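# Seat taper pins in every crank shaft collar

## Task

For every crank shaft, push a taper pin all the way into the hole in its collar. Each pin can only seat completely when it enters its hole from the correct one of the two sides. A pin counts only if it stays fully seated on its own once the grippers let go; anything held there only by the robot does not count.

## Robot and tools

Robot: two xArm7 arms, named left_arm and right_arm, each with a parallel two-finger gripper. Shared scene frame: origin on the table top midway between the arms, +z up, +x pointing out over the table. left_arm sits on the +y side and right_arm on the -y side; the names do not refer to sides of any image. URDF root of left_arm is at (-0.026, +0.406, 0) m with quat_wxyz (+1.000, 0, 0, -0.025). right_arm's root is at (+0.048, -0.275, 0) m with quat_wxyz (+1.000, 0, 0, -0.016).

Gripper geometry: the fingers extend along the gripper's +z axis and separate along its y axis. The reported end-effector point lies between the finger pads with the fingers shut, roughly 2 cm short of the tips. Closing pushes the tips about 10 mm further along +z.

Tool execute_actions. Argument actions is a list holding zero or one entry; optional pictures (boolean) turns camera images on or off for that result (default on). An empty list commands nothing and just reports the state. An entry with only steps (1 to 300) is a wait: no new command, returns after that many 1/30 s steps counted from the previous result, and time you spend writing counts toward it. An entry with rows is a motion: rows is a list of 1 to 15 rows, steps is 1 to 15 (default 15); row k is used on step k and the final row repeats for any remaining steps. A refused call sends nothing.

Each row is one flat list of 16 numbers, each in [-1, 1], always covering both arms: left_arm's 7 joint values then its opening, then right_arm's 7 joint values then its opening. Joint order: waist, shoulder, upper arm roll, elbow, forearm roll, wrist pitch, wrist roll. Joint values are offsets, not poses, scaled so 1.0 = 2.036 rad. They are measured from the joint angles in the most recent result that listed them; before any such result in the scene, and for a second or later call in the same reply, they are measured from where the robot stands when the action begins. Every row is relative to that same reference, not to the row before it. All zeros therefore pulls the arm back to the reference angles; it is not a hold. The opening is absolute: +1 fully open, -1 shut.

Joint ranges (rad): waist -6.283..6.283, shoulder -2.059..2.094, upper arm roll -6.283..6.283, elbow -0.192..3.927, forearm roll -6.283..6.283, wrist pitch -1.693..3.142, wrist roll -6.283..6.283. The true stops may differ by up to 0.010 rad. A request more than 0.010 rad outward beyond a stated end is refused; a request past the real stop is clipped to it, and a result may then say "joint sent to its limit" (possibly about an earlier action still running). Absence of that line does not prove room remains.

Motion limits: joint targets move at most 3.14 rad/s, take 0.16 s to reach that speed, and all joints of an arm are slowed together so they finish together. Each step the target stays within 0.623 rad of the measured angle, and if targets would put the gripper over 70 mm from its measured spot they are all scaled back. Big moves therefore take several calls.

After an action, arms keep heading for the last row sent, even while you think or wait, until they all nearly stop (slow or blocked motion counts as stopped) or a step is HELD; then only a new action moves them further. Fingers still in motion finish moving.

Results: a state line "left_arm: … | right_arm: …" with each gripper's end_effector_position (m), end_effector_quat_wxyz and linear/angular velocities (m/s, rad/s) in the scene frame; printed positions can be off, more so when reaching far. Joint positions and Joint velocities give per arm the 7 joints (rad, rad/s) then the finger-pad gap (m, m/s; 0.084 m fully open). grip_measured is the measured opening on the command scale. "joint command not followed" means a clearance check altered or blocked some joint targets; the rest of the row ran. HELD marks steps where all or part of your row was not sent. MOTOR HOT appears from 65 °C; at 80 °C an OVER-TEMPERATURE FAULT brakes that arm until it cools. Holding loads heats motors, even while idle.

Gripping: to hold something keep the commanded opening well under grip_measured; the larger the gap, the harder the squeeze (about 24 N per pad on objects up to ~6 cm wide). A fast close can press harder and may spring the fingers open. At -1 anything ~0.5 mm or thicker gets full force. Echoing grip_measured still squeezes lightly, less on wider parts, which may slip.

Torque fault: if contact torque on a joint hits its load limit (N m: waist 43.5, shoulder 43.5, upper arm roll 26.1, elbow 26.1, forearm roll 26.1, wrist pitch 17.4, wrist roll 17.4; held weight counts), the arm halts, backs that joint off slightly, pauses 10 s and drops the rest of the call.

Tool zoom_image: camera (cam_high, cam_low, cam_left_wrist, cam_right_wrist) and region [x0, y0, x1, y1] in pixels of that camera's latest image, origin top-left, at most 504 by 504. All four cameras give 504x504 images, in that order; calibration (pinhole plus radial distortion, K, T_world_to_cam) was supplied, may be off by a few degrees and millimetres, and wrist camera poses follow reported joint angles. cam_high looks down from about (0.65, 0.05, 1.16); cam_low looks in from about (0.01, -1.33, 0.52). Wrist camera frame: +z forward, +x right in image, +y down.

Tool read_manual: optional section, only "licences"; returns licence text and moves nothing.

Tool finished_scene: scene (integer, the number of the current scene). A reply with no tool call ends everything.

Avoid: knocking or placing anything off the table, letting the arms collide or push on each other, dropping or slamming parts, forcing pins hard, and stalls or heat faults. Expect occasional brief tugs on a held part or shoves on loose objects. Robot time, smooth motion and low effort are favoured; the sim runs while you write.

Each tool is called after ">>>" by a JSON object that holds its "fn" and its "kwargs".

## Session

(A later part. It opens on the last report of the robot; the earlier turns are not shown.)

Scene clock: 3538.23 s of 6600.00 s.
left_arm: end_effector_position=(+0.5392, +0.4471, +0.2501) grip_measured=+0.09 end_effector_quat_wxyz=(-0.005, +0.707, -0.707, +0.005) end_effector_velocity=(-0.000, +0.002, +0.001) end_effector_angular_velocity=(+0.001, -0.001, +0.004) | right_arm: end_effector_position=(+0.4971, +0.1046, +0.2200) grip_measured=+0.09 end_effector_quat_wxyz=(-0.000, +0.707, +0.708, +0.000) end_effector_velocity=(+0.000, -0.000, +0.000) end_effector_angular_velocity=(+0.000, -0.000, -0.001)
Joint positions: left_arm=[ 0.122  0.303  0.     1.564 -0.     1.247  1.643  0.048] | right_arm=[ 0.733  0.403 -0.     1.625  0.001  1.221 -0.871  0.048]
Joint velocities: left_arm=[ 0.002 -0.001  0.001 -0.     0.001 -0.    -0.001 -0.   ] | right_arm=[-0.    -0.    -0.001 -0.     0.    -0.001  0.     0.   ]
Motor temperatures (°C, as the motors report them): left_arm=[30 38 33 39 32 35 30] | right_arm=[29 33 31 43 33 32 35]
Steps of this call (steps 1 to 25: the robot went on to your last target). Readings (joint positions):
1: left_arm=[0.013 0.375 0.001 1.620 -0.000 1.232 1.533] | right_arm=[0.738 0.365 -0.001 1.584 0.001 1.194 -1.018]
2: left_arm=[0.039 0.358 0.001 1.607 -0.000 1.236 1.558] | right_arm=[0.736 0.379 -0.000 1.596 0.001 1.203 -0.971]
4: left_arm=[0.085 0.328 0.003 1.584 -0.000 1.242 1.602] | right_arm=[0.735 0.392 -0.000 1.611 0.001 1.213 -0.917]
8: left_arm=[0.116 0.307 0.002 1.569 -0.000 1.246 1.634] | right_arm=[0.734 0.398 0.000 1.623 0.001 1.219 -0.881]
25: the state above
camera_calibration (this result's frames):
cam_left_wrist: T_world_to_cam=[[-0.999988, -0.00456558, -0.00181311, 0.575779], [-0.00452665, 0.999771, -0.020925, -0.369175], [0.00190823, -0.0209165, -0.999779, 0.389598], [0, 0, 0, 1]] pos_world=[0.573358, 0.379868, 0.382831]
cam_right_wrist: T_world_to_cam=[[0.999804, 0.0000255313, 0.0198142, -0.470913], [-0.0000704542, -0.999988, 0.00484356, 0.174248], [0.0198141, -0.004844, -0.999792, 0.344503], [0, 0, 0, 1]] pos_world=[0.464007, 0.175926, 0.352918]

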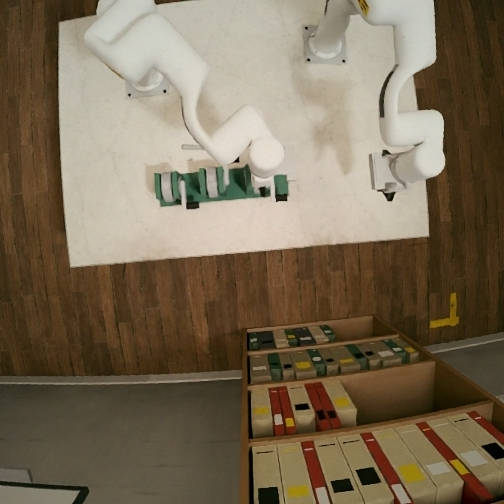

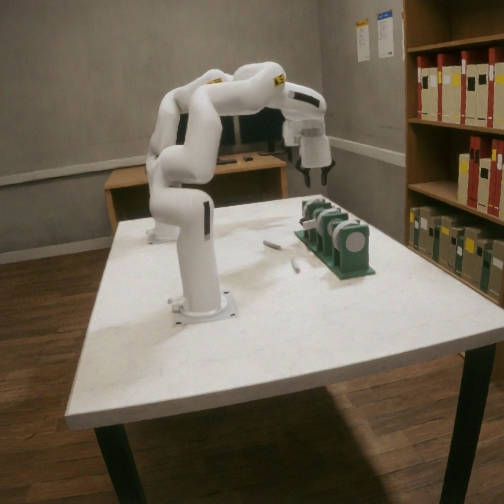

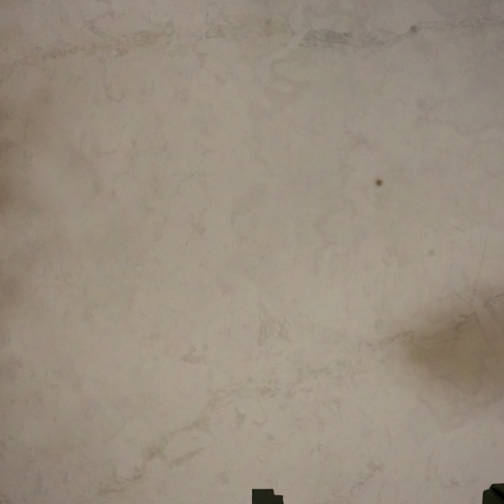

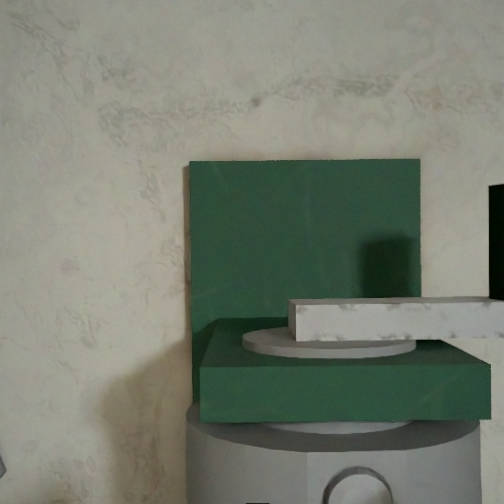

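>>> {"fn": "execute_actions", "kwargs": {"actions": [{"rows": [[0,0,0,0,0,0,0,0.1, 0,0.004,0,-0.011,0,-0.015,0,0.0],[0,0,0,0,0,0,0,0.1, 0,0.008,0,-0.022,0,-0.03,0,0.0],[0,0,0,0,0,0,0,0.1, 0,0.012,0,-0.033,0,-0.045,0,0.0],[0,0,0,0,0,0,0,0.1, 0,0.0162,0,-0.0444,0,-0.0606,0,0.0]], "steps": 15}], "pictures": false}}

>>> {"fn": "execute_actions", "kwargs": {"actions": [{"rows": [[0,0,0,0,0,0,0,0.1, 0,0,0,0,0,0,0,-0.2],[0,0,0,0,0,0,0,0.1, 0,0,0,0,0,0,0,-0.35],[0,0,0,0,0,0,0,0.1, 0,0,0,0,0,0,0,-0.5],[0,0,0,0,0,0,0,0.1, 0,0,0,0,0,0,0,-0.6],[0,0,0,0,0,0,0,0.1, 0,0,0,0,0,0,0,-0.7],[0,0,0,0,0,0,0,0.1, 0,0,0,0,0,0,0,-0.8],[0,0,0,0,0,0,0,0.1, 0,0,0,0,0,0,0,-1]], "steps": 15}]}}

Scene clock: 3548.93 s of 6600.00 s.
left_arm: end_effector_position=(+0.5392, +0.4471, +0.2501) grip_measured=+0.09 end_effector_quat_wxyz=(-0.005, +0.707, -0.707, +0.005) end_effector_velocity=(-0.000, -0.000, -0.001) end_effector_angular_velocity=(-0.000, +0.002, -0.002) | right_arm: end_effector_position=(+0.4977, +0.1051, +0.1738) grip_measured=-0.01 end_effector_quat_wxyz=(-0.000, +0.707, +0.708, +0.002) end_effector_velocity=(-0.003, -0.001, -0.009) end_effector_angular_velocity=(-0.005, +0.006, +0.003)
Joint positions: left_arm=[ 0.122  0.303  0.     1.564 -0.     1.247  1.643  0.048] | right_arm=[ 0.733  0.435 -0.     1.537  0.001  1.099 -0.871  0.044]
Joint velocities: left_arm=[-0.     0.001 -0.     0.    -0.     0.001  0.002 -0.   ] | right_arm=[ 0.     0.004  0.002 -0.017 -0.001 -0.014 -0.001 -0.   ]
Motor temperatures (°C, as the motors report them): left_arm=[30 37 32 39 32 35 30] | right_arm=[29 33 31 43 33 32 35]
Steps of this call (steps 1 to 15: the robot went on to your last target; steps 16 to 90: nothing new was sent; then 7.20 s passed at rest; steps 91 to 105: all 15 steps of this action). Readings (joint positions):
91: left_arm=[0.123 0.302 0.000 1.564 -0.000 1.247 1.643] | right_arm=[0.733 0.404 -0.000 1.624 0.001 1.221 -0.871]
92: left_arm=[0.123 0.303 0.000 1.564 -0.000 1.247 1.643] | right_arm=[0.733 0.404 -0.000 1.621 0.001 1.214 -0.871]
94: left_arm=[0.122 0.303 0.000 1.564 -0.000 1.247 1.643] | right_arm=[0.733 0.410 -0.000 1.600 0.001 1.182 -0.871]
98: left_arm=[0.122 0.303 0.000 1.564 -0.000 1.247 1.643] | right_arm=[0.733 0.436 -0.000 1.543 0.001 1.118 -0.871]
105: the state above

Scene clock: 3549.43 s of 6600.00 s.
left_arm: end_effector_position=(+0.5392, +0.4471, +0.2501) grip_measured=+0.09 end_effector_quat_wxyz=(-0.005, +0.707, -0.707, +0.005) end_effector_velocity=(-0.000, +0.000, -0.001) end_effector_angular_velocity=(+0.000, +0.002, -0.001) | right_arm: end_effector_position=(+0.4986, +0.1054, +0.1752) grip_measured=-0.63 end_effector_quat_wxyz=(+0.000, +0.707, +0.707, +0.003) end_effector_velocity=(-0.001, +0.000, -0.001) end_effector_angular_velocity=(-0.001, +0.002, +0.001)
Joint positions: left_arm=[ 0.122  0.303  0.     1.564 -0.     1.247  1.643  0.048] | right_arm=[ 0.733  0.434 -0.     1.539  0.001  1.098 -0.871  0.016]
Joint velocities: left_arm=[-0.     0.001  0.    -0.001  0.     0.     0.001  0.   ] | right_arm=[ 0.     0.     0.001 -0.002 -0.001 -0.     0.     0.   ]
Motor temperatures (°C, as the motors report them): left_arm=[30 37 32 39 32 35 30] | right_arm=[29 33 31 43 33 32 35]
Steps of this call (steps 1 to 15: all 15 steps of this action). Readings (joint positions):
1: left_arm=[0.122 0.303 0.000 1.564 -0.000 1.247 1.643] | right_arm=[0.733 0.435 -0.000 1.537 0.001 1.099 -0.871]
2: left_arm=[0.122 0.303 0.000 1.564 -0.000 1.247 1.643] | right_arm=[0.733 0.435 -0.000 1.536 0.001 1.099 -0.871]
4: left_arm=[0.122 0.303 0.000 1.564 -0.000 1.247 1.643] | right_arm=[0.733 0.434 0.001 1.537 0.001 1.100 -0.871]
8: left_arm=[0.122 0.303 0.000 1.564 -0.000 1.247 1.643] | right_arm=[0.733 0.434 -0.001 1.539 0.001 1.098 -0.871]
15: the state above
camera_calibration (this result's frames):
cam_left_wrist: T_world_to_cam=[[-0.999988, -0.00457536, -0.00181669, 0.575785], [-0.00453636, 0.999771, -0.0209227, -0.369176], [0.001912, -0.0209142, -0.999779, 0.389597], [0, 0, 0, 1]] pos_world=[0.573358, 0.379874, 0.382833]
cam_right_wrist: T_world_to_cam=[[0.999686, -0.00062968, 0.0250589, -0.472315], [-0.000650496, -0.999999, 0.000822511, 0.176223], [0.0250583, -0.000838553, -0.999686, 0.296584], [0, 0, 0, 1]] pos_world=[0.464849, 0.176174, 0.308181]

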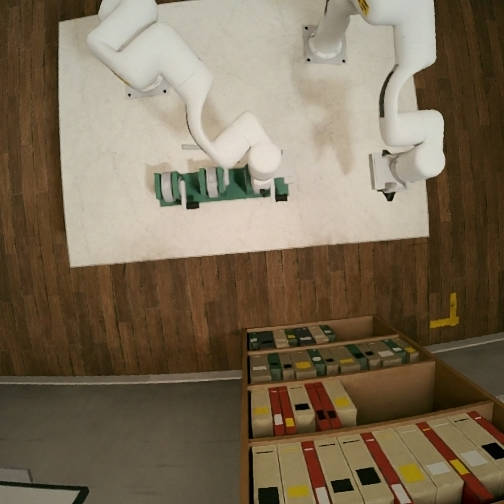

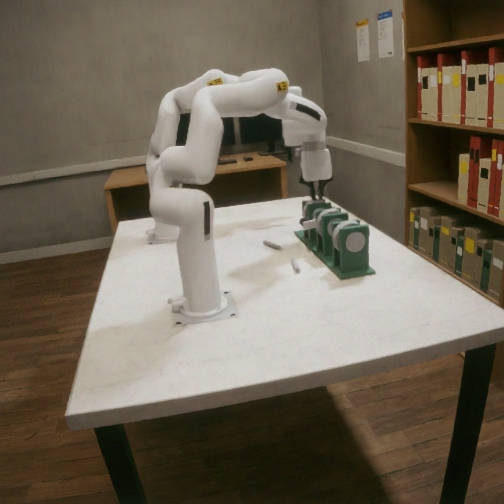

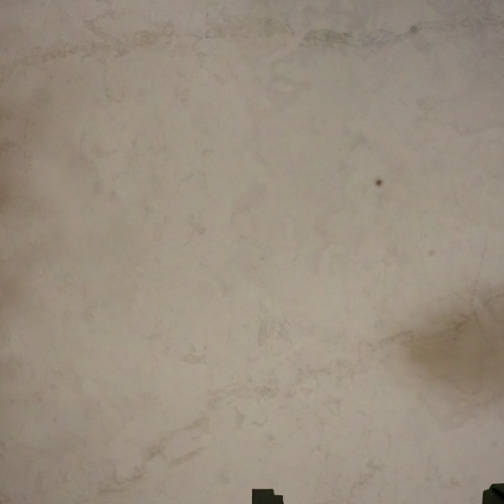

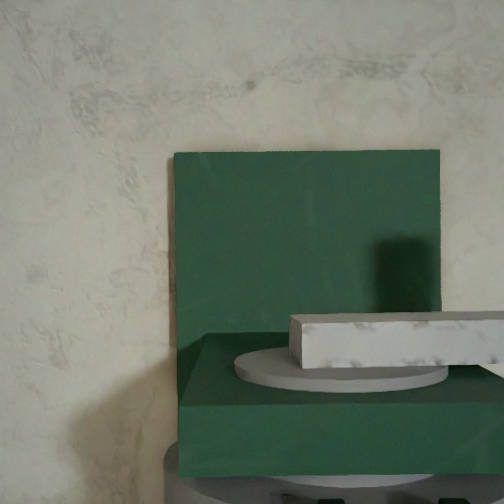

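>>> {"fn": "execute_actions", "kwargs": {"actions": [{"rows": [[0,0,0,0,0,0,0,0.1, 0,0.003,0,-0.003,0,0,0,-1],[0,0,0,0,0,0,0,0.1, 0,0.005,0,-0.005,0,0,0,-1],[0,0,0,0,0,0,0,0.1, 0,0.005,0,-0.005,0,0,0.01,-1],[0,0,0,0,0,0,0,0.1, 0,0.005,0,-0.005,0,0,0.02,-1],[0,0,0,0,0,0,0,0.1, 0,0.005,0,-0.005,0,0,0.03,-1],[0,0,0,0,0,0,0,0.1, 0,0.005,0,-0.005,0,0,0.04,-1],[0,0,0,0,0,0,0,0.1, 0,0.005,0,-0.005,0,0,0.05,-1],[0,0,0,0,0,0,0,0.1, 0,0.005,0,-0.005,0,0,0.06,-1],[0,0,0,0,0,0,0,0.1, 0,0.005,0,-0.005,0,0,0.07,-1],[0,0,0,0,0,0,0,0.1, 0,0.005,0,-0.005,0,0,0.08,-1],[0,0,0,0,0,0,0,0.1, 0,0.005,0,-0.005,0,0,0.09,-1],[0,0,0,0,0,0,0,0.1, 0,0.005,0,-0.005,0,0,0.1,-1]], "steps": 15}], "pictures": false}}

Scene clock: 3564.70 s of 6600.00 s.
left_arm: end_effector_position=(+0.5392, +0.4471, +0.2501) grip_measured=+0.09 end_effector_quat_wxyz=(-0.005, +0.707, -0.707, +0.005) end_effector_velocity=(+0.000, -0.000, +0.001) end_effector_angular_velocity=(-0.000, -0.002, -0.001) | right_arm: end_effector_position=(+0.4978, +0.1039, +0.1728) grip_measured=-0.63 end_effector_quat_wxyz=(+0.000, +0.768, +0.640, +0.000) end_effector_velocity=(-0.000, -0.000, +0.001) end_effector_angular_velocity=(+0.001, -0.002, -0.252)
Joint positions: left_arm=[ 0.122  0.303  0.     1.564 -0.     1.247  1.643  0.048] | right_arm=[ 0.732  0.435 -0.001  1.535  0.     1.099 -0.689  0.017]
Joint velocities: left_arm=[-0.    -0.001  0.     0.002 -0.001  0.     0.001  0.   ] | right_arm=[-0.    -0.003  0.    -0.004 -0.    -0.002  0.252 -0.   ]
Motor temperatures (°C, as the motors report them): left_arm=[30 37 32 40 32 35 30] | right_arm=[29 33 31 41 33 32 35]
Steps of this call (steps 1 to 15: the robot went on to your last target; steps 16 to 90: nothing new was sent; then 11.77 s passed at rest; steps 91 to 105: all 15 steps of this action). Readings (joint positions):
91: left_arm=[0.122 0.303 0.000 1.564 -0.000 1.247 1.643] | right_arm=[0.733 0.435 -0.000 1.537 0.001 1.099 -0.871]
92: left_arm=[0.122 0.303 0.000 1.564 -0.000 1.247 1.643] | right_arm=[0.733 0.435 -0.000 1.537 0.001 1.099 -0.871]
94: left_arm=[0.122 0.303 0.000 1.564 -0.000 1.247 1.643] | right_arm=[0.733 0.436 -0.000 1.537 0.001 1.099 -0.865]
98: left_arm=[0.122 0.303 0.000 1.564 -0.000 1.247 1.643] | right_arm=[0.733 0.436 -0.000 1.537 0.001 1.099 -0.810]
105: the state above

>>> {"fn": "execute_actions", "kwargs": {"actions": [{"rows": [[0,0,0,0,0,0,0,0.1, 0,0,0,0,0,0,0,-0.6],[0,0,0,0,0,0,0,0.1, 0,0,0,0,0,0,0,-0.4],[0,0,0,0,0,0,0,0.1, 0,0,0,0,0,0,0,-0.2],[0,0,0,0,0,0,0,0.1, 0,0,0,0,0,0,0,0],[0,0,0,0,0,0,0,0.1, 0,0,0,0,0,0,0,0],[0,0,0,0,0,0,0,0.1, 0,-0.004,0,0.011,0,0.015,-0.03,0],[0,0,0,0,0,0,0,0.1, 0,-0.008,0,0.022,0,0.03,-0.06,0],[0,0,0,0,0,0,0,0.1, 0,-0.012,0,0.033,0,0.045,-0.09,0],[0,0,0,0,0,0,0,0.1, 0,-0.016,0,0.044,0,0.06,-0.09,0]], "steps": 15}], "pictures": false}}

>>> {"fn": "execute_actions", "kwargs": {"actions": [{"steps": 10}]}}

Scene clock: 3571.27 s of 6600.00 s.
left_arm: end_effector_position=(+0.5392, +0.4471, +0.2501) grip_measured=+0.09 end_effector_quat_wxyz=(-0.005, +0.707, -0.707, +0.005) end_effector_velocity=(+0.000, -0.000, -0.001) end_effector_angular_velocity=(-0.000, +0.001, -0.001) | right_arm: end_effector_position=(+0.4976, +0.1056, +0.2182) grip_measured=-0.01 end_effector_quat_wxyz=(-0.000, +0.711, +0.703, +0.002) end_effector_velocity=(+0.005, -0.016, +0.043) end_effector_angular_velocity=(-0.017, +0.001, +0.135)
Joint positions: left_arm=[ 0.122  0.303  0.     1.564 -0.     1.247  1.643  0.048] | right_arm=[ 0.733  0.404  0.     1.619  0.001  1.211 -0.859  0.044]
Joint velocities: left_arm=[-0.     0.002 -0.     0.001 -0.    -0.001  0.001 -0.   ] | right_arm=[-0.01  -0.033 -0.016  0.077 -0.006  0.122 -0.157 -0.   ]
Motor temperatures (°C, as the motors report them): left_arm=[30 37 32 40 32 35 30] | right_arm=[29 32 31 40 33 31 35]
Steps of this call (steps 1 to 30: the robot went on to your last target; steps 31 to 90: nothing new was sent; then 3.07 s passed at rest; steps 91 to 105: all 15 steps of this action). Readings (joint positions):
91: left_arm=[0.122 0.303 0.000 1.564 -0.000 1.247 1.643] | right_arm=[0.733 0.434 -0.000 1.534 0.001 1.098 -0.668]
92: left_arm=[0.122 0.303 0.000 1.564 -0.000 1.247 1.643] | right_arm=[0.733 0.434 -0.001 1.534 0.000 1.097 -0.673]
94: left_arm=[0.122 0.303 0.000 1.564 -0.000 1.247 1.643] | right_arm=[0.733 0.436 -0.000 1.532 0.001 1.098 -0.681]
98: left_arm=[0.122 0.303 0.000 1.564 -0.000 1.247 1.643] | right_arm=[0.734 0.438 0.002 1.537 0.001 1.111 -0.712]
105: the state above

Scene clock: 3571.60 s of 6600.00 s.
left_arm: end_effector_position=(+0.5392, +0.4471, +0.2501) grip_measured=+0.09 end_effector_quat_wxyz=(-0.005, +0.707, -0.707, +0.005) end_effector_velocity=(+0.001, +0.000, +0.001) end_effector_angular_velocity=(+0.001, -0.001, -0.001) | right_arm: end_effector_position=(+0.4975, +0.1039, +0.2197) grip_measured=-0.01 end_effector_quat_wxyz=(-0.000, +0.707, +0.708, -0.000) end_effector_velocity=(+0.003, -0.000, +0.008) end_effector_angular_velocity=(+0.007, -0.012, +0.000)
Joint positions: left_arm=[ 0.122  0.303  0.     1.564 -0.     1.247  1.643  0.048] | right_arm=[ 0.733  0.403 -0.001  1.624  0.     1.221 -0.872  0.044]
Joint velocities: left_arm=[ 0.     0.     0.     0.002  0.    -0.     0.001  0.   ] | right_arm=[-0.002 -0.008 -0.002  0.009 -0.001  0.003 -0.004  0.   ]
Motor temperatures (°C, as the motors report them): left_arm=[30 37 32 40 32 35 30] | right_arm=[29 32 31 40 33 31 35]
Steps of this call (steps 1 to 10: the robot went on to your last target). Readings (joint positions):
1: left_arm=[0.122 0.303 0.000 1.564 -0.000 1.247 1.643] | right_arm=[0.733 0.404 -0.000 1.621 0.001 1.214 -0.863]
2: left_arm=[0.122 0.303 0.000 1.564 -0.000 1.247 1.643] | right_arm=[0.733 0.404 -0.000 1.621 0.001 1.217 -0.866]
4: left_arm=[0.122 0.303 0.000 1.564 -0.000 1.247 1.643] | right_arm=[0.733 0.405 -0.001 1.621 0.001 1.219 -0.869]
8: left_arm=[0.122 0.303 0.000 1.564 -0.000 1.247 1.643] | right_arm=[0.733 0.404 -0.001 1.623 0.000 1.221 -0.872]
10: the state above
camera_calibration (this result's frames):
cam_left_wrist: T_world_to_cam=[[-0.999988, -0.00457496, -0.00181653, 0.575784], [-0.00453596, 0.999771, -0.0209226, -0.369176], [0.00191183, -0.0209141, -0.999779, 0.389597], [0, 0, 0, 1]] pos_world=[0.573358, 0.379874, 0.382833]
cam_right_wrist: T_world_to_cam=[[0.999807, -0.0000692071, 0.0196701, -0.471262], [-0.000182566, -0.999983, 0.00576126, 0.173366], [0.0196694, -0.00576374, -0.99979, 0.344316], [0, 0, 0, 1]] pos_world=[0.46443, 0.175315, 0.352515]

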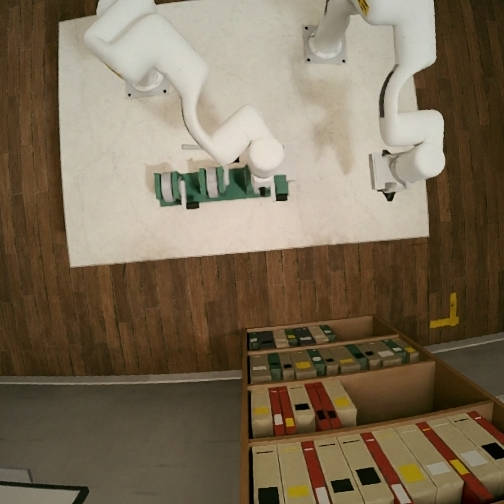

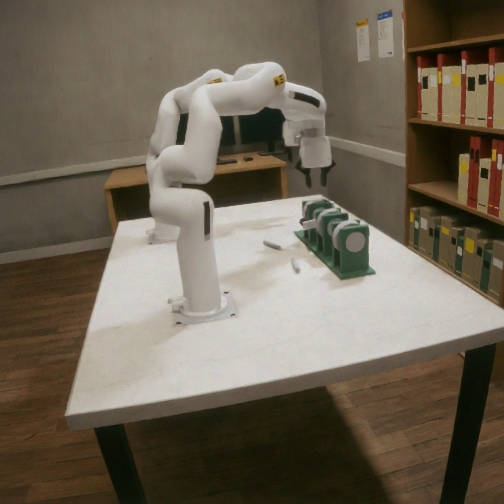

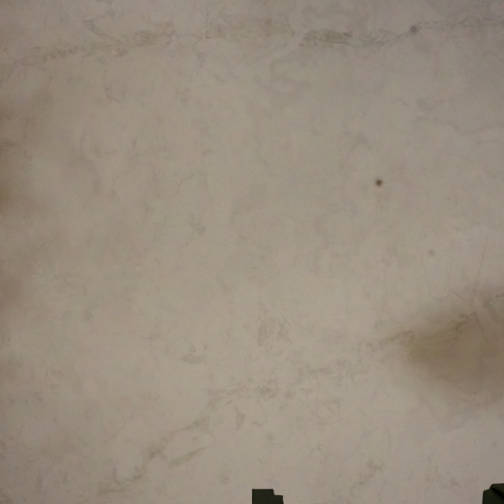

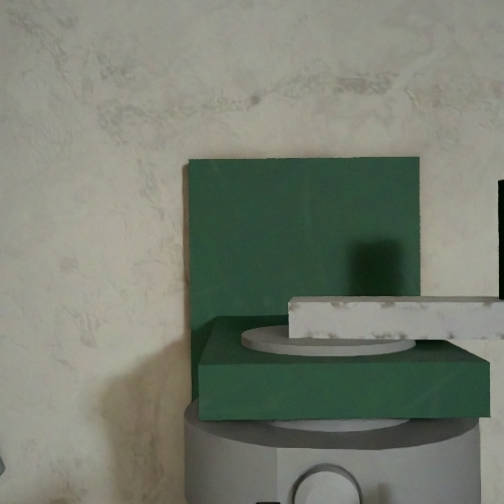

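>>> {"fn": "execute_actions", "kwargs": {"actions": [{"rows": [[0,0,0,0,0,0,0,0.1, -0.03,0,0,0,0,0,-0.03,0],[0,0,0,0,0,0,0,0.1, -0.059,0,0,0,0,0,-0.059,0]], "steps": 15}], "pictures": false}}

>>> {"fn": "execute_actions", "kwargs": {"actions": [{"steps": 5}]}}

>>> {"fn": "zoom_image", "kwargs": {"camera": "cam_right_wrist", "region": [100, 150, 400, 450]}}

Scene clock: 3578.10 s of 6600.00 s.
left_arm: end_effector_position=(+0.5392, +0.4471, +0.2501) grip_measured=+0.09 end_effector_quat_wxyz=(-0.005, +0.707, -0.707, +0.005) end_effector_velocity=(+0.000, -0.000, +0.000) end_effector_angular_velocity=(+0.000, -0.002, +0.001) | right_arm: end_effector_position=(+0.5380, +0.0499, +0.2197) grip_measured=-0.01 end_effector_quat_wxyz=(-0.001, +0.705, +0.709, -0.000) end_effector_velocity=(+0.013, -0.019, +0.000) end_effector_angular_velocity=(-0.008, -0.005, -0.027)
Joint positions: left_arm=[ 0.122  0.303  0.     1.564 -0.     1.247  1.643  0.048] | right_arm=[ 0.615  0.403  0.002  1.624  0.001  1.221 -0.991  0.044]
Joint velocities: left_arm=[-0.    -0.    -0.     0.001 -0.    -0.001 -0.001  0.   ] | right_arm=[-0.019 -0.    -0.021  0.001 -0.001  0.001 -0.01   0.   ]
Motor temperatures (°C, as the motors report them): left_arm=[30 37 32 40 32 35 30] | right_arm=[29 33 31 41 33 31 35]
Steps of this call (steps 1 to 30: the robot went on to your last target; steps 31 to 90: nothing new was sent; then 3.00 s passed at rest; steps 91 to 105: all 15 steps of this action). Readings (joint positions):
91: left_arm=[0.122 0.303 0.000 1.564 -0.000 1.247 1.643] | right_arm=[0.732 0.403 -0.001 1.625 0.000 1.221 -0.873]
92: left_arm=[0.122 0.303 0.000 1.564 -0.000 1.247 1.643] | right_arm=[0.727 0.403 0.001 1.625 0.000 1.221 -0.880]
94: left_arm=[0.122 0.303 0.000 1.564 -0.000 1.247 1.643] | right_arm=[0.690 0.403 0.008 1.625 0.001 1.221 -0.922]
98: left_arm=[0.122 0.303 0.000 1.564 -0.000 1.247 1.643] | right_arm=[0.619 0.403 -0.011 1.624 -0.000 1.221 -0.977]
105: the state above

Scene clock: 3578.27 s of 6600.00 s.
left_arm: end_effector_position=(+0.5392, +0.4471, +0.2501) grip_measured=+0.09 end_effector_quat_wxyz=(-0.005, +0.707, -0.707, +0.005) end_effector_velocity=(-0.000, +0.000, -0.001) end_effector_angular_velocity=(+0.000, +0.001, -0.000) | right_arm: end_effector_position=(+0.5395, +0.0476, +0.2197) grip_measured=-0.01 end_effector_quat_wxyz=(-0.000, +0.707, +0.708, -0.000) end_effector_velocity=(+0.002, -0.002, +0.001) end_effector_angular_velocity=(+0.001, -0.003, -0.002)
Joint positions: left_arm=[ 0.122  0.303  0.     1.564 -0.     1.247  1.643  0.048] | right_arm=[ 0.613  0.403 -0.001  1.624  0.     1.221 -0.992  0.044]
Joint velocities: left_arm=[ 0.     0.001 -0.    -0.001  0.001 -0.     0.     0.   ] | right_arm=[-0.002 -0.001 -0.002  0.001  0.    -0.001 -0.002  0.   ]
Motor temperatures (°C, as the motors report them): left_arm=[30 37 32 40 32 35 30] | right_arm=[29 33 31 41 33 31 35]
Steps of this call (steps 1 to 5: the robot went on to your last target). Readings (joint positions):
1: left_arm=[0.122 0.303 0.000 1.564 -0.000 1.247 1.643] | right_arm=[0.615 0.403 0.001 1.624 0.001 1.221 -0.991]
2: left_arm=[0.122 0.303 0.000 1.564 -0.000 1.247 1.643] | right_arm=[0.614 0.403 0.000 1.624 0.000 1.221 -0.991]
4: left_arm=[0.122 0.303 0.000 1.564 -0.000 1.247 1.643] | right_arm=[0.613 0.403 -0.001 1.624 0.000 1.221 -0.992]
5: the state above
camera_calibration (this result's frames):
cam_left_wrist: T_world_to_cam=[[-0.999988, -0.00457497, -0.00181632, 0.575784], [-0.00453598, 0.999771, -0.0209226, -0.369176], [0.00191163, -0.0209141, -0.999779, 0.389597], [0, 0, 0, 1]] pos_world=[0.573358, 0.379874, 0.382833]
cam_right_wrist: T_world_to_cam=[[0.999807, 0.000271573, 0.0196304, -0.513223], [0.000160215, -0.999984, 0.00567408, 0.116933], [0.0196316, -0.00566984, -0.999791, 0.343196], [0, 0, 0, 1]] pos_world=[0.506367, 0.119017, 0.352536]

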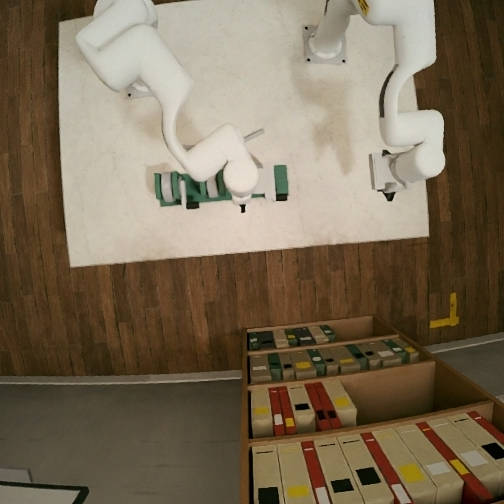

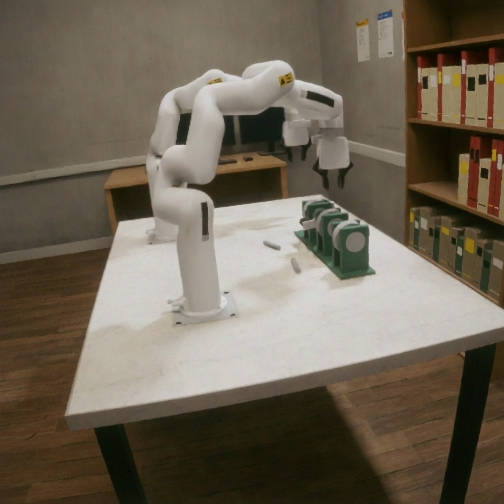

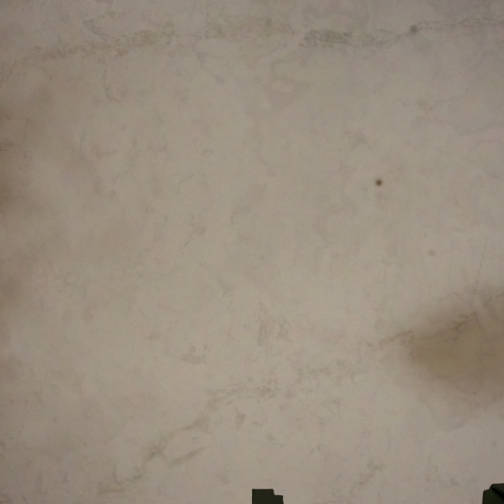

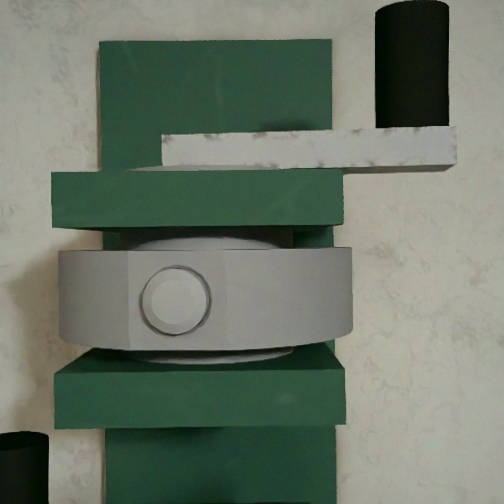

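Region (100, 150, 400, 450) of cam_right_wrist's 504x504 image, scaled by 1.680, with more detail than that image has.

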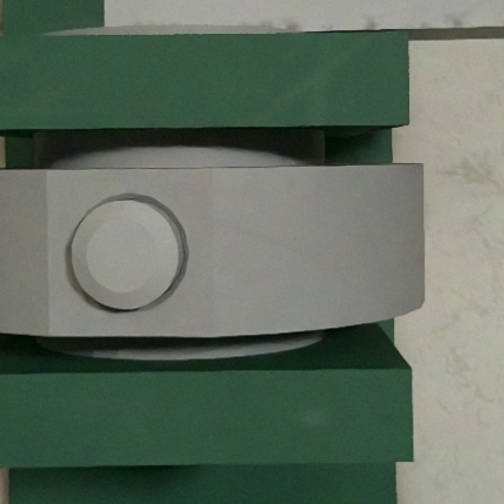

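>>> {"fn": "execute_actions", "kwargs": {"actions": [{"rows": [[0,0,0,0,0,0,0,0.1, 0.03,0,0,0,0,0,0.03,-0.5],[0,0,0,0,0,0,0,0.1, 0.058,0,0,0,0,0,0.058,-1],[0,0,0,0,0,0,0,0.1, 0.058,0,0,0,0,0,0.058,-1],[0,0,0,0,0,0,0,0.1, 0.058,0,0,0,0,0,0.058,-1],[0,0,0,0,0,0,0,0.1, 0.058,0,0,0,0,0,0.058,-1],[0,0,0,0,0,0,0,0.1, 0.058,0,0,0,0,0,0.058,-1],[0,0,0,0,0,0,0,0.1, 0.058,0,0,0,0,0,0.058,-1],[0,0,0,0,0,0,0,0.1, 0.058,0.005,0,-0.009,0,-0.013,0.058,-1],[0,0,0,0,0,0,0,0.1, 0.058,0.009,0,-0.018,0,-0.026,0.058,-1],[0,0,0,0,0,0,0,0.1, 0.058,0.013,0,-0.027,0,-0.039,0.058,-1],[0,0,0,0,0,0,0,0.1, 0.058,0.017,0,-0.036,0,-0.052,0.058,-1]], "steps": 15}], "pictures": false}}

>>> {"fn": "execute_actions", "kwargs": {"actions": [{"steps": 8}], "pictures": false}}

Scene clock: 3605.17 s of 6600.00 s.
left_arm: end_effector_position=(+0.5392, +0.4471, +0.2501) grip_measured=+0.09 end_effector_quat_wxyz=(-0.005, +0.707, -0.707, +0.005) end_effector_velocity=(+0.001, +0.000, +0.001) end_effector_angular_velocity=(+0.000, -0.003, -0.000) | right_arm: end_effector_position=(+0.4995, +0.1003, +0.1784) grip_measured=-1.00 end_effector_quat_wxyz=(+0.000, +0.708, +0.706, -0.006) end_effector_velocity=(+0.009, +0.019, -0.046) end_effector_angular_velocity=(+0.020, -0.051, +0.021)
Joint positions: left_arm=[ 0.122  0.303  0.     1.564 -0.     1.247  1.643  0.048] | right_arm=[ 0.728  0.437 -0.003  1.557 -0.     1.132 -0.875  0.   ]
Joint velocities: left_arm=[ 0.     0.    -0.     0.001  0.    -0.001  0.    -0.   ] | right_arm=[ 0.019  0.062  0.004 -0.054 -0.021 -0.168  0.011  0.   ]
Motor temperatures (°C, as the motors report them): left_arm=[30 37 32 40 31 35 30] | right_arm=[29 33 31 43 33 31 35]
Steps of this call (steps 1 to 15: the robot went on to your last target; steps 16 to 90: nothing new was sent; then 23.40 s passed at rest; steps 91 to 105: all 15 steps of this action). Readings (joint positions):
91: left_arm=[0.122 0.303 0.000 1.564 -0.000 1.247 1.643] | right_arm=[0.613 0.403 -0.001 1.624 0.000 1.221 -0.991]
92: left_arm=[0.122 0.303 0.000 1.564 -0.000 1.247 1.643] | right_arm=[0.618 0.403 -0.003 1.624 0.000 1.221 -0.985]
94: left_arm=[0.122 0.303 0.000 1.564 -0.000 1.247 1.643] | right_arm=[0.655 0.403 -0.010 1.624 -0.000 1.221 -0.943]
98: left_arm=[0.122 0.303 0.000 1.564 -0.000 1.247 1.643] | right_arm=[0.724 0.404 0.010 1.624 0.001 1.221 -0.888]
105: the state above

Scene clock: 3605.43 s of 6600.00 s.
left_arm: end_effector_position=(+0.5392, +0.4471, +0.2501) grip_measured=+0.09 end_effector_quat_wxyz=(-0.005, +0.707, -0.707, +0.005) end_effector_velocity=(+0.000, +0.000, +0.001) end_effector_angular_velocity=(+0.000, -0.002, +0.002) | right_arm: end_effector_position=(+0.5002, +0.1035, +0.1787) grip_measured=-1.00 end_effector_quat_wxyz=(+0.000, +0.707, +0.707, +0.000) end_effector_velocity=(-0.000, +0.000, -0.001) end_effector_angular_velocity=(+0.001, -0.003, +0.001)
Joint positions: left_arm=[ 0.122  0.303  0.     1.564 -0.     1.247  1.643  0.048] | right_arm=[ 0.73   0.436 -0.002  1.553  0.     1.117 -0.874  0.   ]
Joint velocities: left_arm=[-0.    -0.001 -0.     0.001 -0.    -0.    -0.002 -0.   ] | right_arm=[ 0.002 -0.002 -0.002 -0.006 -0.001 -0.006  0.     0.   ]
Motor temperatures (°C, as the motors report them): left_arm=[30 37 32 40 31 35 30] | right_arm=[29 33 31 43 33 31 35]
Steps of this call (steps 1 to 8: the robot went on to your last target). Readings (joint positions):
1: left_arm=[0.122 0.303 0.000 1.564 -0.000 1.247 1.643] | right_arm=[0.729 0.436 -0.003 1.558 -0.000 1.127 -0.875]
2: left_arm=[0.122 0.303 0.000 1.564 -0.000 1.247 1.643] | right_arm=[0.729 0.435 -0.003 1.557 0.000 1.123 -0.874]
4: left_arm=[0.122 0.303 0.000 1.564 -0.000 1.247 1.643] | right_arm=[0.730 0.436 -0.002 1.555 -0.000 1.119 -0.874]
8: the state above

>>> {"fn": "execute_actions", "kwargs": {"actions": [{"rows": [[0,0,0,0,0,0,0,0.1, 0,0.002,0,-0.003,0,0,0,-1],[0,0,0,0,0,0,0,0.1, 0,0.003,0,-0.005,0,0,0,-1],[0,0,0,0,0,0,0,0.1, 0,0.004,0,-0.007,0,-0.002,0,-1],[0,0,0,0,0,0,0,0.1, 0,0.005,0,-0.009,0,-0.004,0,-1],[0,0,0,0,0,0,0,0.1, 0,0.006,0,-0.011,0,-0.006,0,-1],[0,0,0,0,0,0,0,0.1, 0,0.007,0,-0.013,0,-0.007,0,-1]], "steps": 15}]}}

Scene clock: 3610.43 s of 6600.00 s.
left_arm: end_effector_position=(+0.5392, +0.4471, +0.2501) grip_measured=+0.09 end_effector_quat_wxyz=(-0.005, +0.707, -0.707, +0.005) end_effector_velocity=(-0.001, -0.000, -0.000) end_effector_angular_velocity=(-0.000, +0.001, +0.000) | right_arm: end_effector_position=(+0.4997, +0.1034, +0.1758) grip_measured=-1.00 end_effector_quat_wxyz=(+0.000, +0.707, +0.707, +0.002) end_effector_velocity=(+0.001, -0.000, +0.001) end_effector_angular_velocity=(+0.002, -0.003, -0.000)
Joint positions: left_arm=[ 0.122  0.303  0.     1.564 -0.     1.247  1.643  0.048] | right_arm=[ 0.73   0.434 -0.002  1.541  0.     1.102 -0.874  0.   ]
Joint velocities: left_arm=[ 0.    -0.001 -0.    -0.002 -0.     0.    -0.    -0.   ] | right_arm=[-0.001 -0.002 -0.001 -0.002 -0.    -0.004 -0.001  0.   ]
Motor temperatures (°C, as the motors report them): left_arm=[30 37 32 40 31 35 30] | right_arm=[29 33 31 42 33 31 35]
Steps of this call (steps 1 to 30: the robot went on to your last target; steps 31 to 90: nothing new was sent; then 1.50 s passed at rest; steps 91 to 105: all 15 steps of this action). Readings (joint positions):
91: left_arm=[0.122 0.303 0.000 1.564 -0.000 1.247 1.643] | right_arm=[0.731 0.437 -0.001 1.551 0.000 1.115 -0.874]
92: left_arm=[0.122 0.303 0.000 1.564 -0.000 1.247 1.643] | right_arm=[0.731 0.437 -0.001 1.550 0.000 1.115 -0.874]
94: left_arm=[0.122 0.303 0.000 1.564 -0.000 1.247 1.643] | right_arm=[0.731 0.437 -0.001 1.548 0.000 1.113 -0.874]
98: left_arm=[0.122 0.303 0.000 1.564 -0.000 1.247 1.643] | right_arm=[0.730 0.435 -0.001 1.543 0.000 1.106 -0.874]
105: the state above
camera_calibration (this result's frames):
cam_left_wrist: T_world_to_cam=[[-0.999988, -0.00457493, -0.00181622, 0.575784], [-0.00453593, 0.999771, -0.0209227, -0.369176], [0.00191153, -0.0209142, -0.999779, 0.389597], [0, 0, 0, 1]] pos_world=[0.573358, 0.379874, 0.382833]
cam_right_wrist: T_world_to_cam=[[0.999715, -0.00100769, 0.0238415, -0.473168], [-0.0010785, -0.999995, 0.00295738, 0.174066], [0.0238384, -0.00298225, -0.999711, 0.297991], [0, 0, 0, 1]] pos_world=[0.466117, 0.174477, 0.308671]

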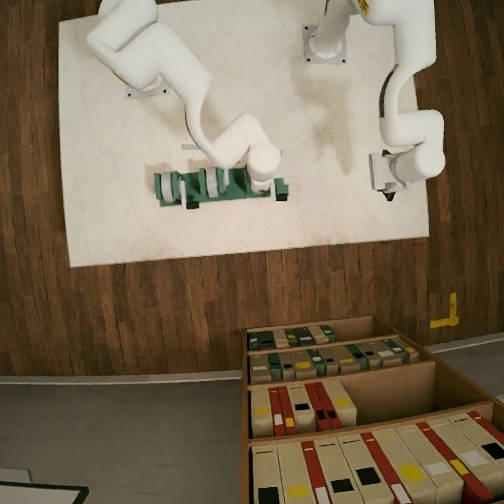

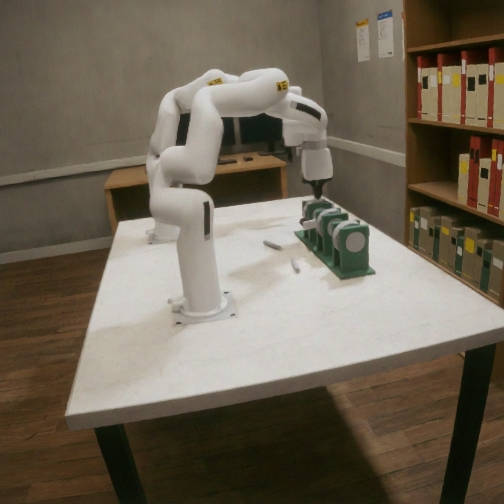

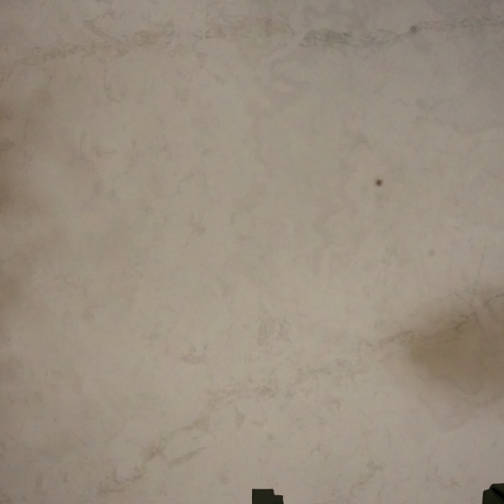

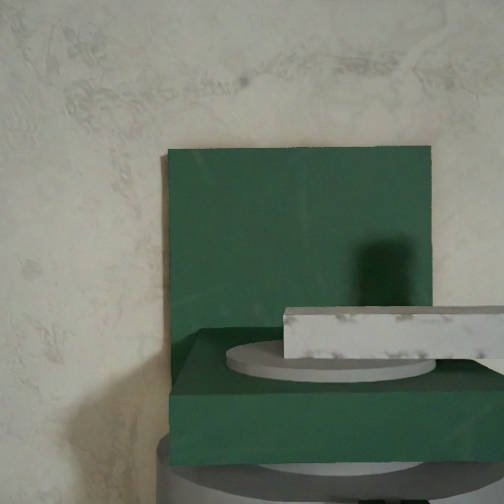

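>>> {"fn": "execute_actions", "kwargs": {"actions": []}}

Scene clock: 3631.20 s of 6600.00 s.
left_arm: end_effector_position=(+0.5392, +0.4471, +0.2501) grip_measured=+0.09 end_effector_quat_wxyz=(-0.005, +0.707, -0.707, +0.005) end_effector_velocity=(-0.000, +0.000, +0.000) end_effector_angular_velocity=(+0.001, -0.001, +0.000) | right_arm: end_effector_position=(+0.4999, +0.1033, +0.1758) grip_measured=-1.00 end_effector_quat_wxyz=(+0.001, +0.707, +0.707, +0.002) end_effector_velocity=(-0.001, +0.001, -0.000) end_effector_angular_velocity=(-0.000, +0.001, +0.003)
Joint positions: left_arm=[ 0.122  0.303  0.     1.564 -0.     1.247  1.643  0.048] | right_arm=[ 0.73   0.434 -0.002  1.541  0.     1.102 -0.874  0.   ]
Joint velocities: left_arm=[-0.    -0.001  0.    -0.001  0.001 -0.001 -0.001  0.   ] | right_arm=[ 0.001  0.     0.001 -0.    -0.     0.001 -0.001  0.   ]
Motor temperatures (°C, as the motors report them): left_arm=[30 37 32 40 31 35 30] | right_arm=[29 32 31 40 33 31 35]
Steps of this call (steps 1 to 15: the robot went on to your last target; steps 16 to 90: nothing new was sent; then 17.77 s passed at rest). Readings (joint positions):
1: left_arm=[0.122 0.303 0.000 1.564 -0.000 1.247 1.643] | right_arm=[0.730 0.434 -0.002 1.540 0.000 1.102 -0.874]
2: left_arm=[0.122 0.303 0.000 1.564 -0.000 1.247 1.643] | right_arm=[0.730 0.434 -0.002 1.540 0.000 1.102 -0.874]
4: left_arm=[0.122 0.303 0.000 1.564 -0.000 1.247 1.643] | right_arm=[0.730 0.433 -0.002 1.540 0.000 1.102 -0.874]
8: left_arm=[0.122 0.303 0.000 1.564 -0.000 1.247 1.643] | right_arm=[0.730 0.433 -0.002 1.540 0.000 1.102 -0.874]
90: the state above
All arms were judged still, so your last target was given up. Only a new action makes them travel on or press farther. Fingers that are still opening or closing keep moving.
camera_calibration (this result's frames):
cam_left_wrist: T_world_to_cam=[[-0.999988, -0.00457479, -0.00181623, 0.575784], [-0.0045358, 0.999771, -0.0209226, -0.369176], [0.00191153, -0.0209141, -0.999779, 0.389597], [0, 0, 0, 1]] pos_world=[0.573358, 0.379874, 0.382833]
cam_right_wrist: T_world_to_cam=[[0.999711, -0.00127798, 0.0240138, -0.473326], [-0.00135088, -0.999995, 0.0030197, 0.174053], [0.0240098, -0.00305127, -0.999707, 0.297913], [0, 0, 0, 1]] pos_world=[0.466272, 0.174356, 0.308666]

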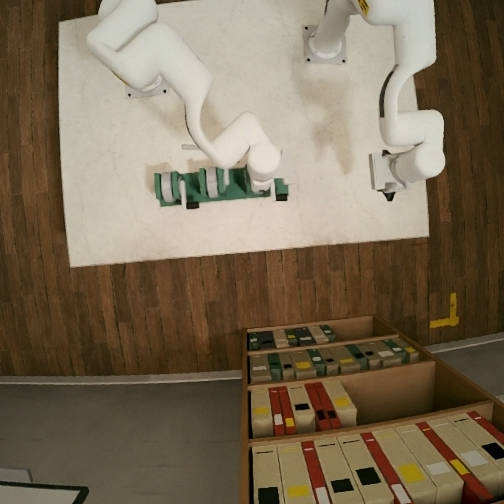

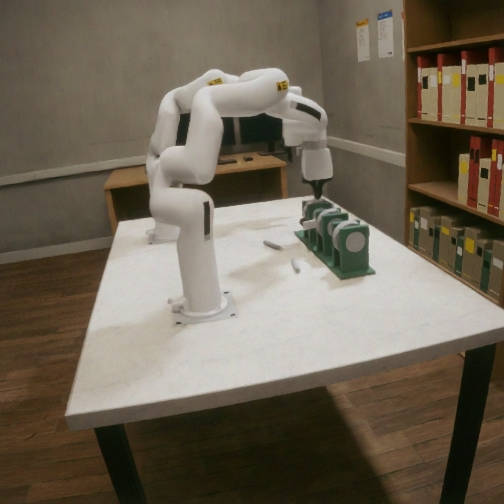

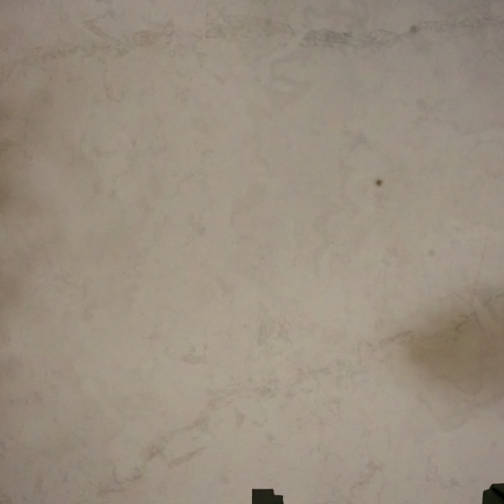

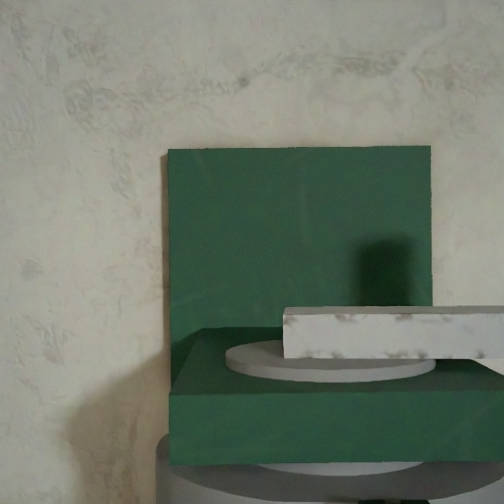

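>>> {"fn": "execute_actions", "kwargs": {"actions": [{"rows":[[0,0,0,0,0,0,0,0.1,0,-0.008,0,0.02,0,0.03,0,-1],[0,0,0,0,0,0,0,0.1,0,-0.015,0,0.041,0,0.059,0,-1],[0,0,0,0,0,0,0,0.1,0,-0.03,0,0.08,0,0.11,0,-1],[0,0,0,0,0,0,0,0.1,-0.03,-0.05,0,0.12,0,0.17,0,-1],[0,0,0,0,0,0,0,0.1,-0.08,-0.08,0,0.15,0,0.2,0,-1],[0,0,0,0,0,0,0,0.1,-0.15,-0.1,0,0.15,0,0.2,0,-1],[0,0,0,0,0,0,0,0.1,-0.25,-0.1,0,0.15,0,0.2,0,-1]],"steps":15}], "pictures": true}}

Scene clock: 3679.10 s of 6600.00 s.
left_arm: end_effector_position=(+0.5392, +0.4471, +0.2501) grip_measured=+0.09 end_effector_quat_wxyz=(-0.005, +0.707, -0.707, +0.005) end_effector_velocity=(+0.000, -0.000, -0.000) end_effector_angular_velocity=(-0.000, -0.000, +0.001) | right_arm: end_effector_position=(+0.5593, -0.0002, +0.2849) grip_measured=-1.00 end_effector_quat_wxyz=(+0.002, +0.776, +0.631, +0.013) end_effector_velocity=(+0.174, -0.372, +0.243) end_effector_angular_velocity=(+0.077, -0.157, -0.704)
Joint positions: left_arm=[ 0.122  0.303  0.     1.564 -0.     1.247  1.643  0.048] | right_arm=[ 0.523  0.336  0.001  1.707  0.001  1.344 -0.874  0.   ]
Joint velocities: left_arm=[ 0.    -0.    -0.    -0.001 -0.    -0.002 -0.001 -0.   ] | right_arm=[-0.696 -0.24  -0.011  0.312 -0.003  0.377 -0.001  0.   ]
Motor temperatures (°C, as the motors report them): left_arm=[30 37 32 40 31 35 30] | right_arm=[29 32 31 39 33 31 35]
Steps of this call (steps 1 to 90: nothing new was sent; then 44.40 s passed at rest; steps 91 to 105: all 15 steps of this action). Readings (joint positions):
91: left_arm=[0.122 0.303 0.000 1.564 -0.000 1.247 1.643] | right_arm=[0.730 0.433 -0.002 1.541 0.000 1.103 -0.874]
92: left_arm=[0.122 0.303 0.000 1.564 -0.000 1.247 1.643] | right_arm=[0.730 0.433 -0.002 1.544 0.000 1.108 -0.874]
94: left_arm=[0.122 0.303 0.000 1.564 -0.000 1.247 1.643] | right_arm=[0.731 0.429 0.001 1.565 0.001 1.159 -0.874]
98: left_arm=[0.122 0.303 0.000 1.564 -0.000 1.247 1.643] | right_arm=[0.690 0.388 0.011 1.641 0.002 1.258 -0.874]
105: the state above
camera_calibration (this result's frames):
cam_left_wrist: T_world_to_cam=[[-0.999988, -0.00457495, -0.00181633, 0.575784], [-0.00453595, 0.999771, -0.0209226, -0.369176], [0.00191164, -0.0209141, -0.999779, 0.389597], [0, 0, 0, 1]] pos_world=[0.573358, 0.379874, 0.382833]
cam_right_wrist: T_world_to_cam=[[0.977962, -0.205022, 0.039441, -0.527744], [-0.204661, -0.978746, -0.0130396, 0.188632], [0.0412761, 0.00468028, -0.999137, 0.395442], [0, 0, 0, 1]] pos_world=[0.538397, 0.0745732, 0.418375]

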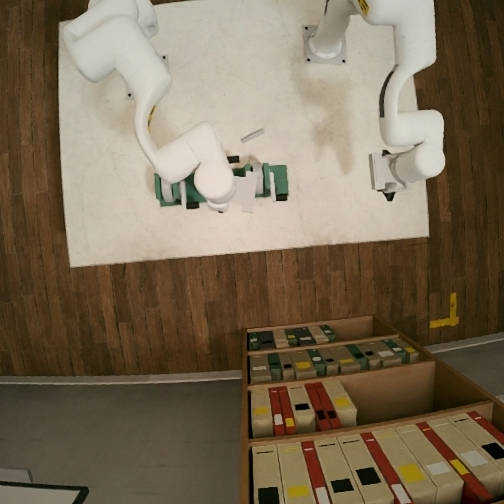

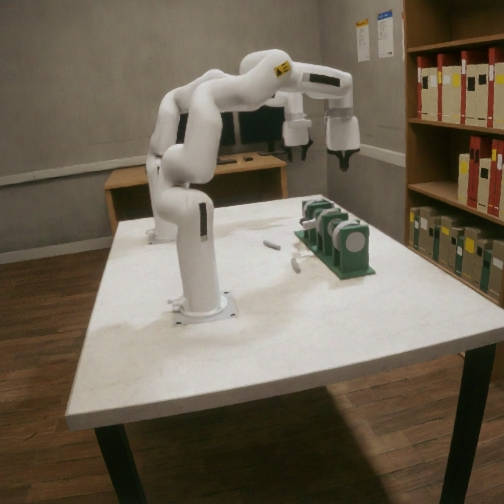

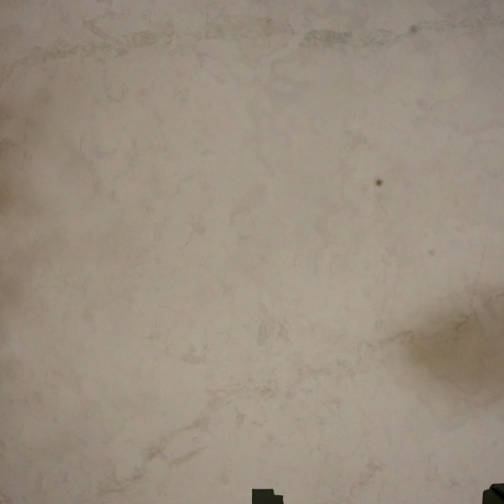

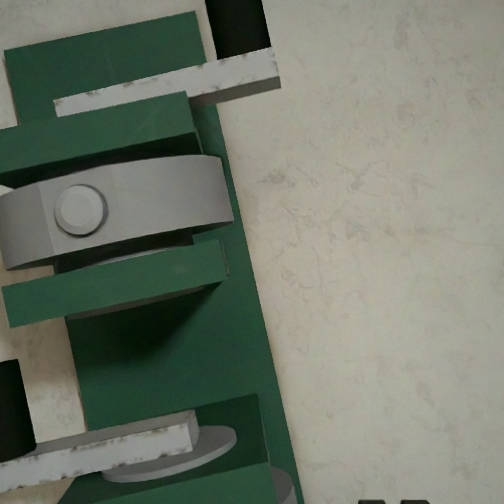

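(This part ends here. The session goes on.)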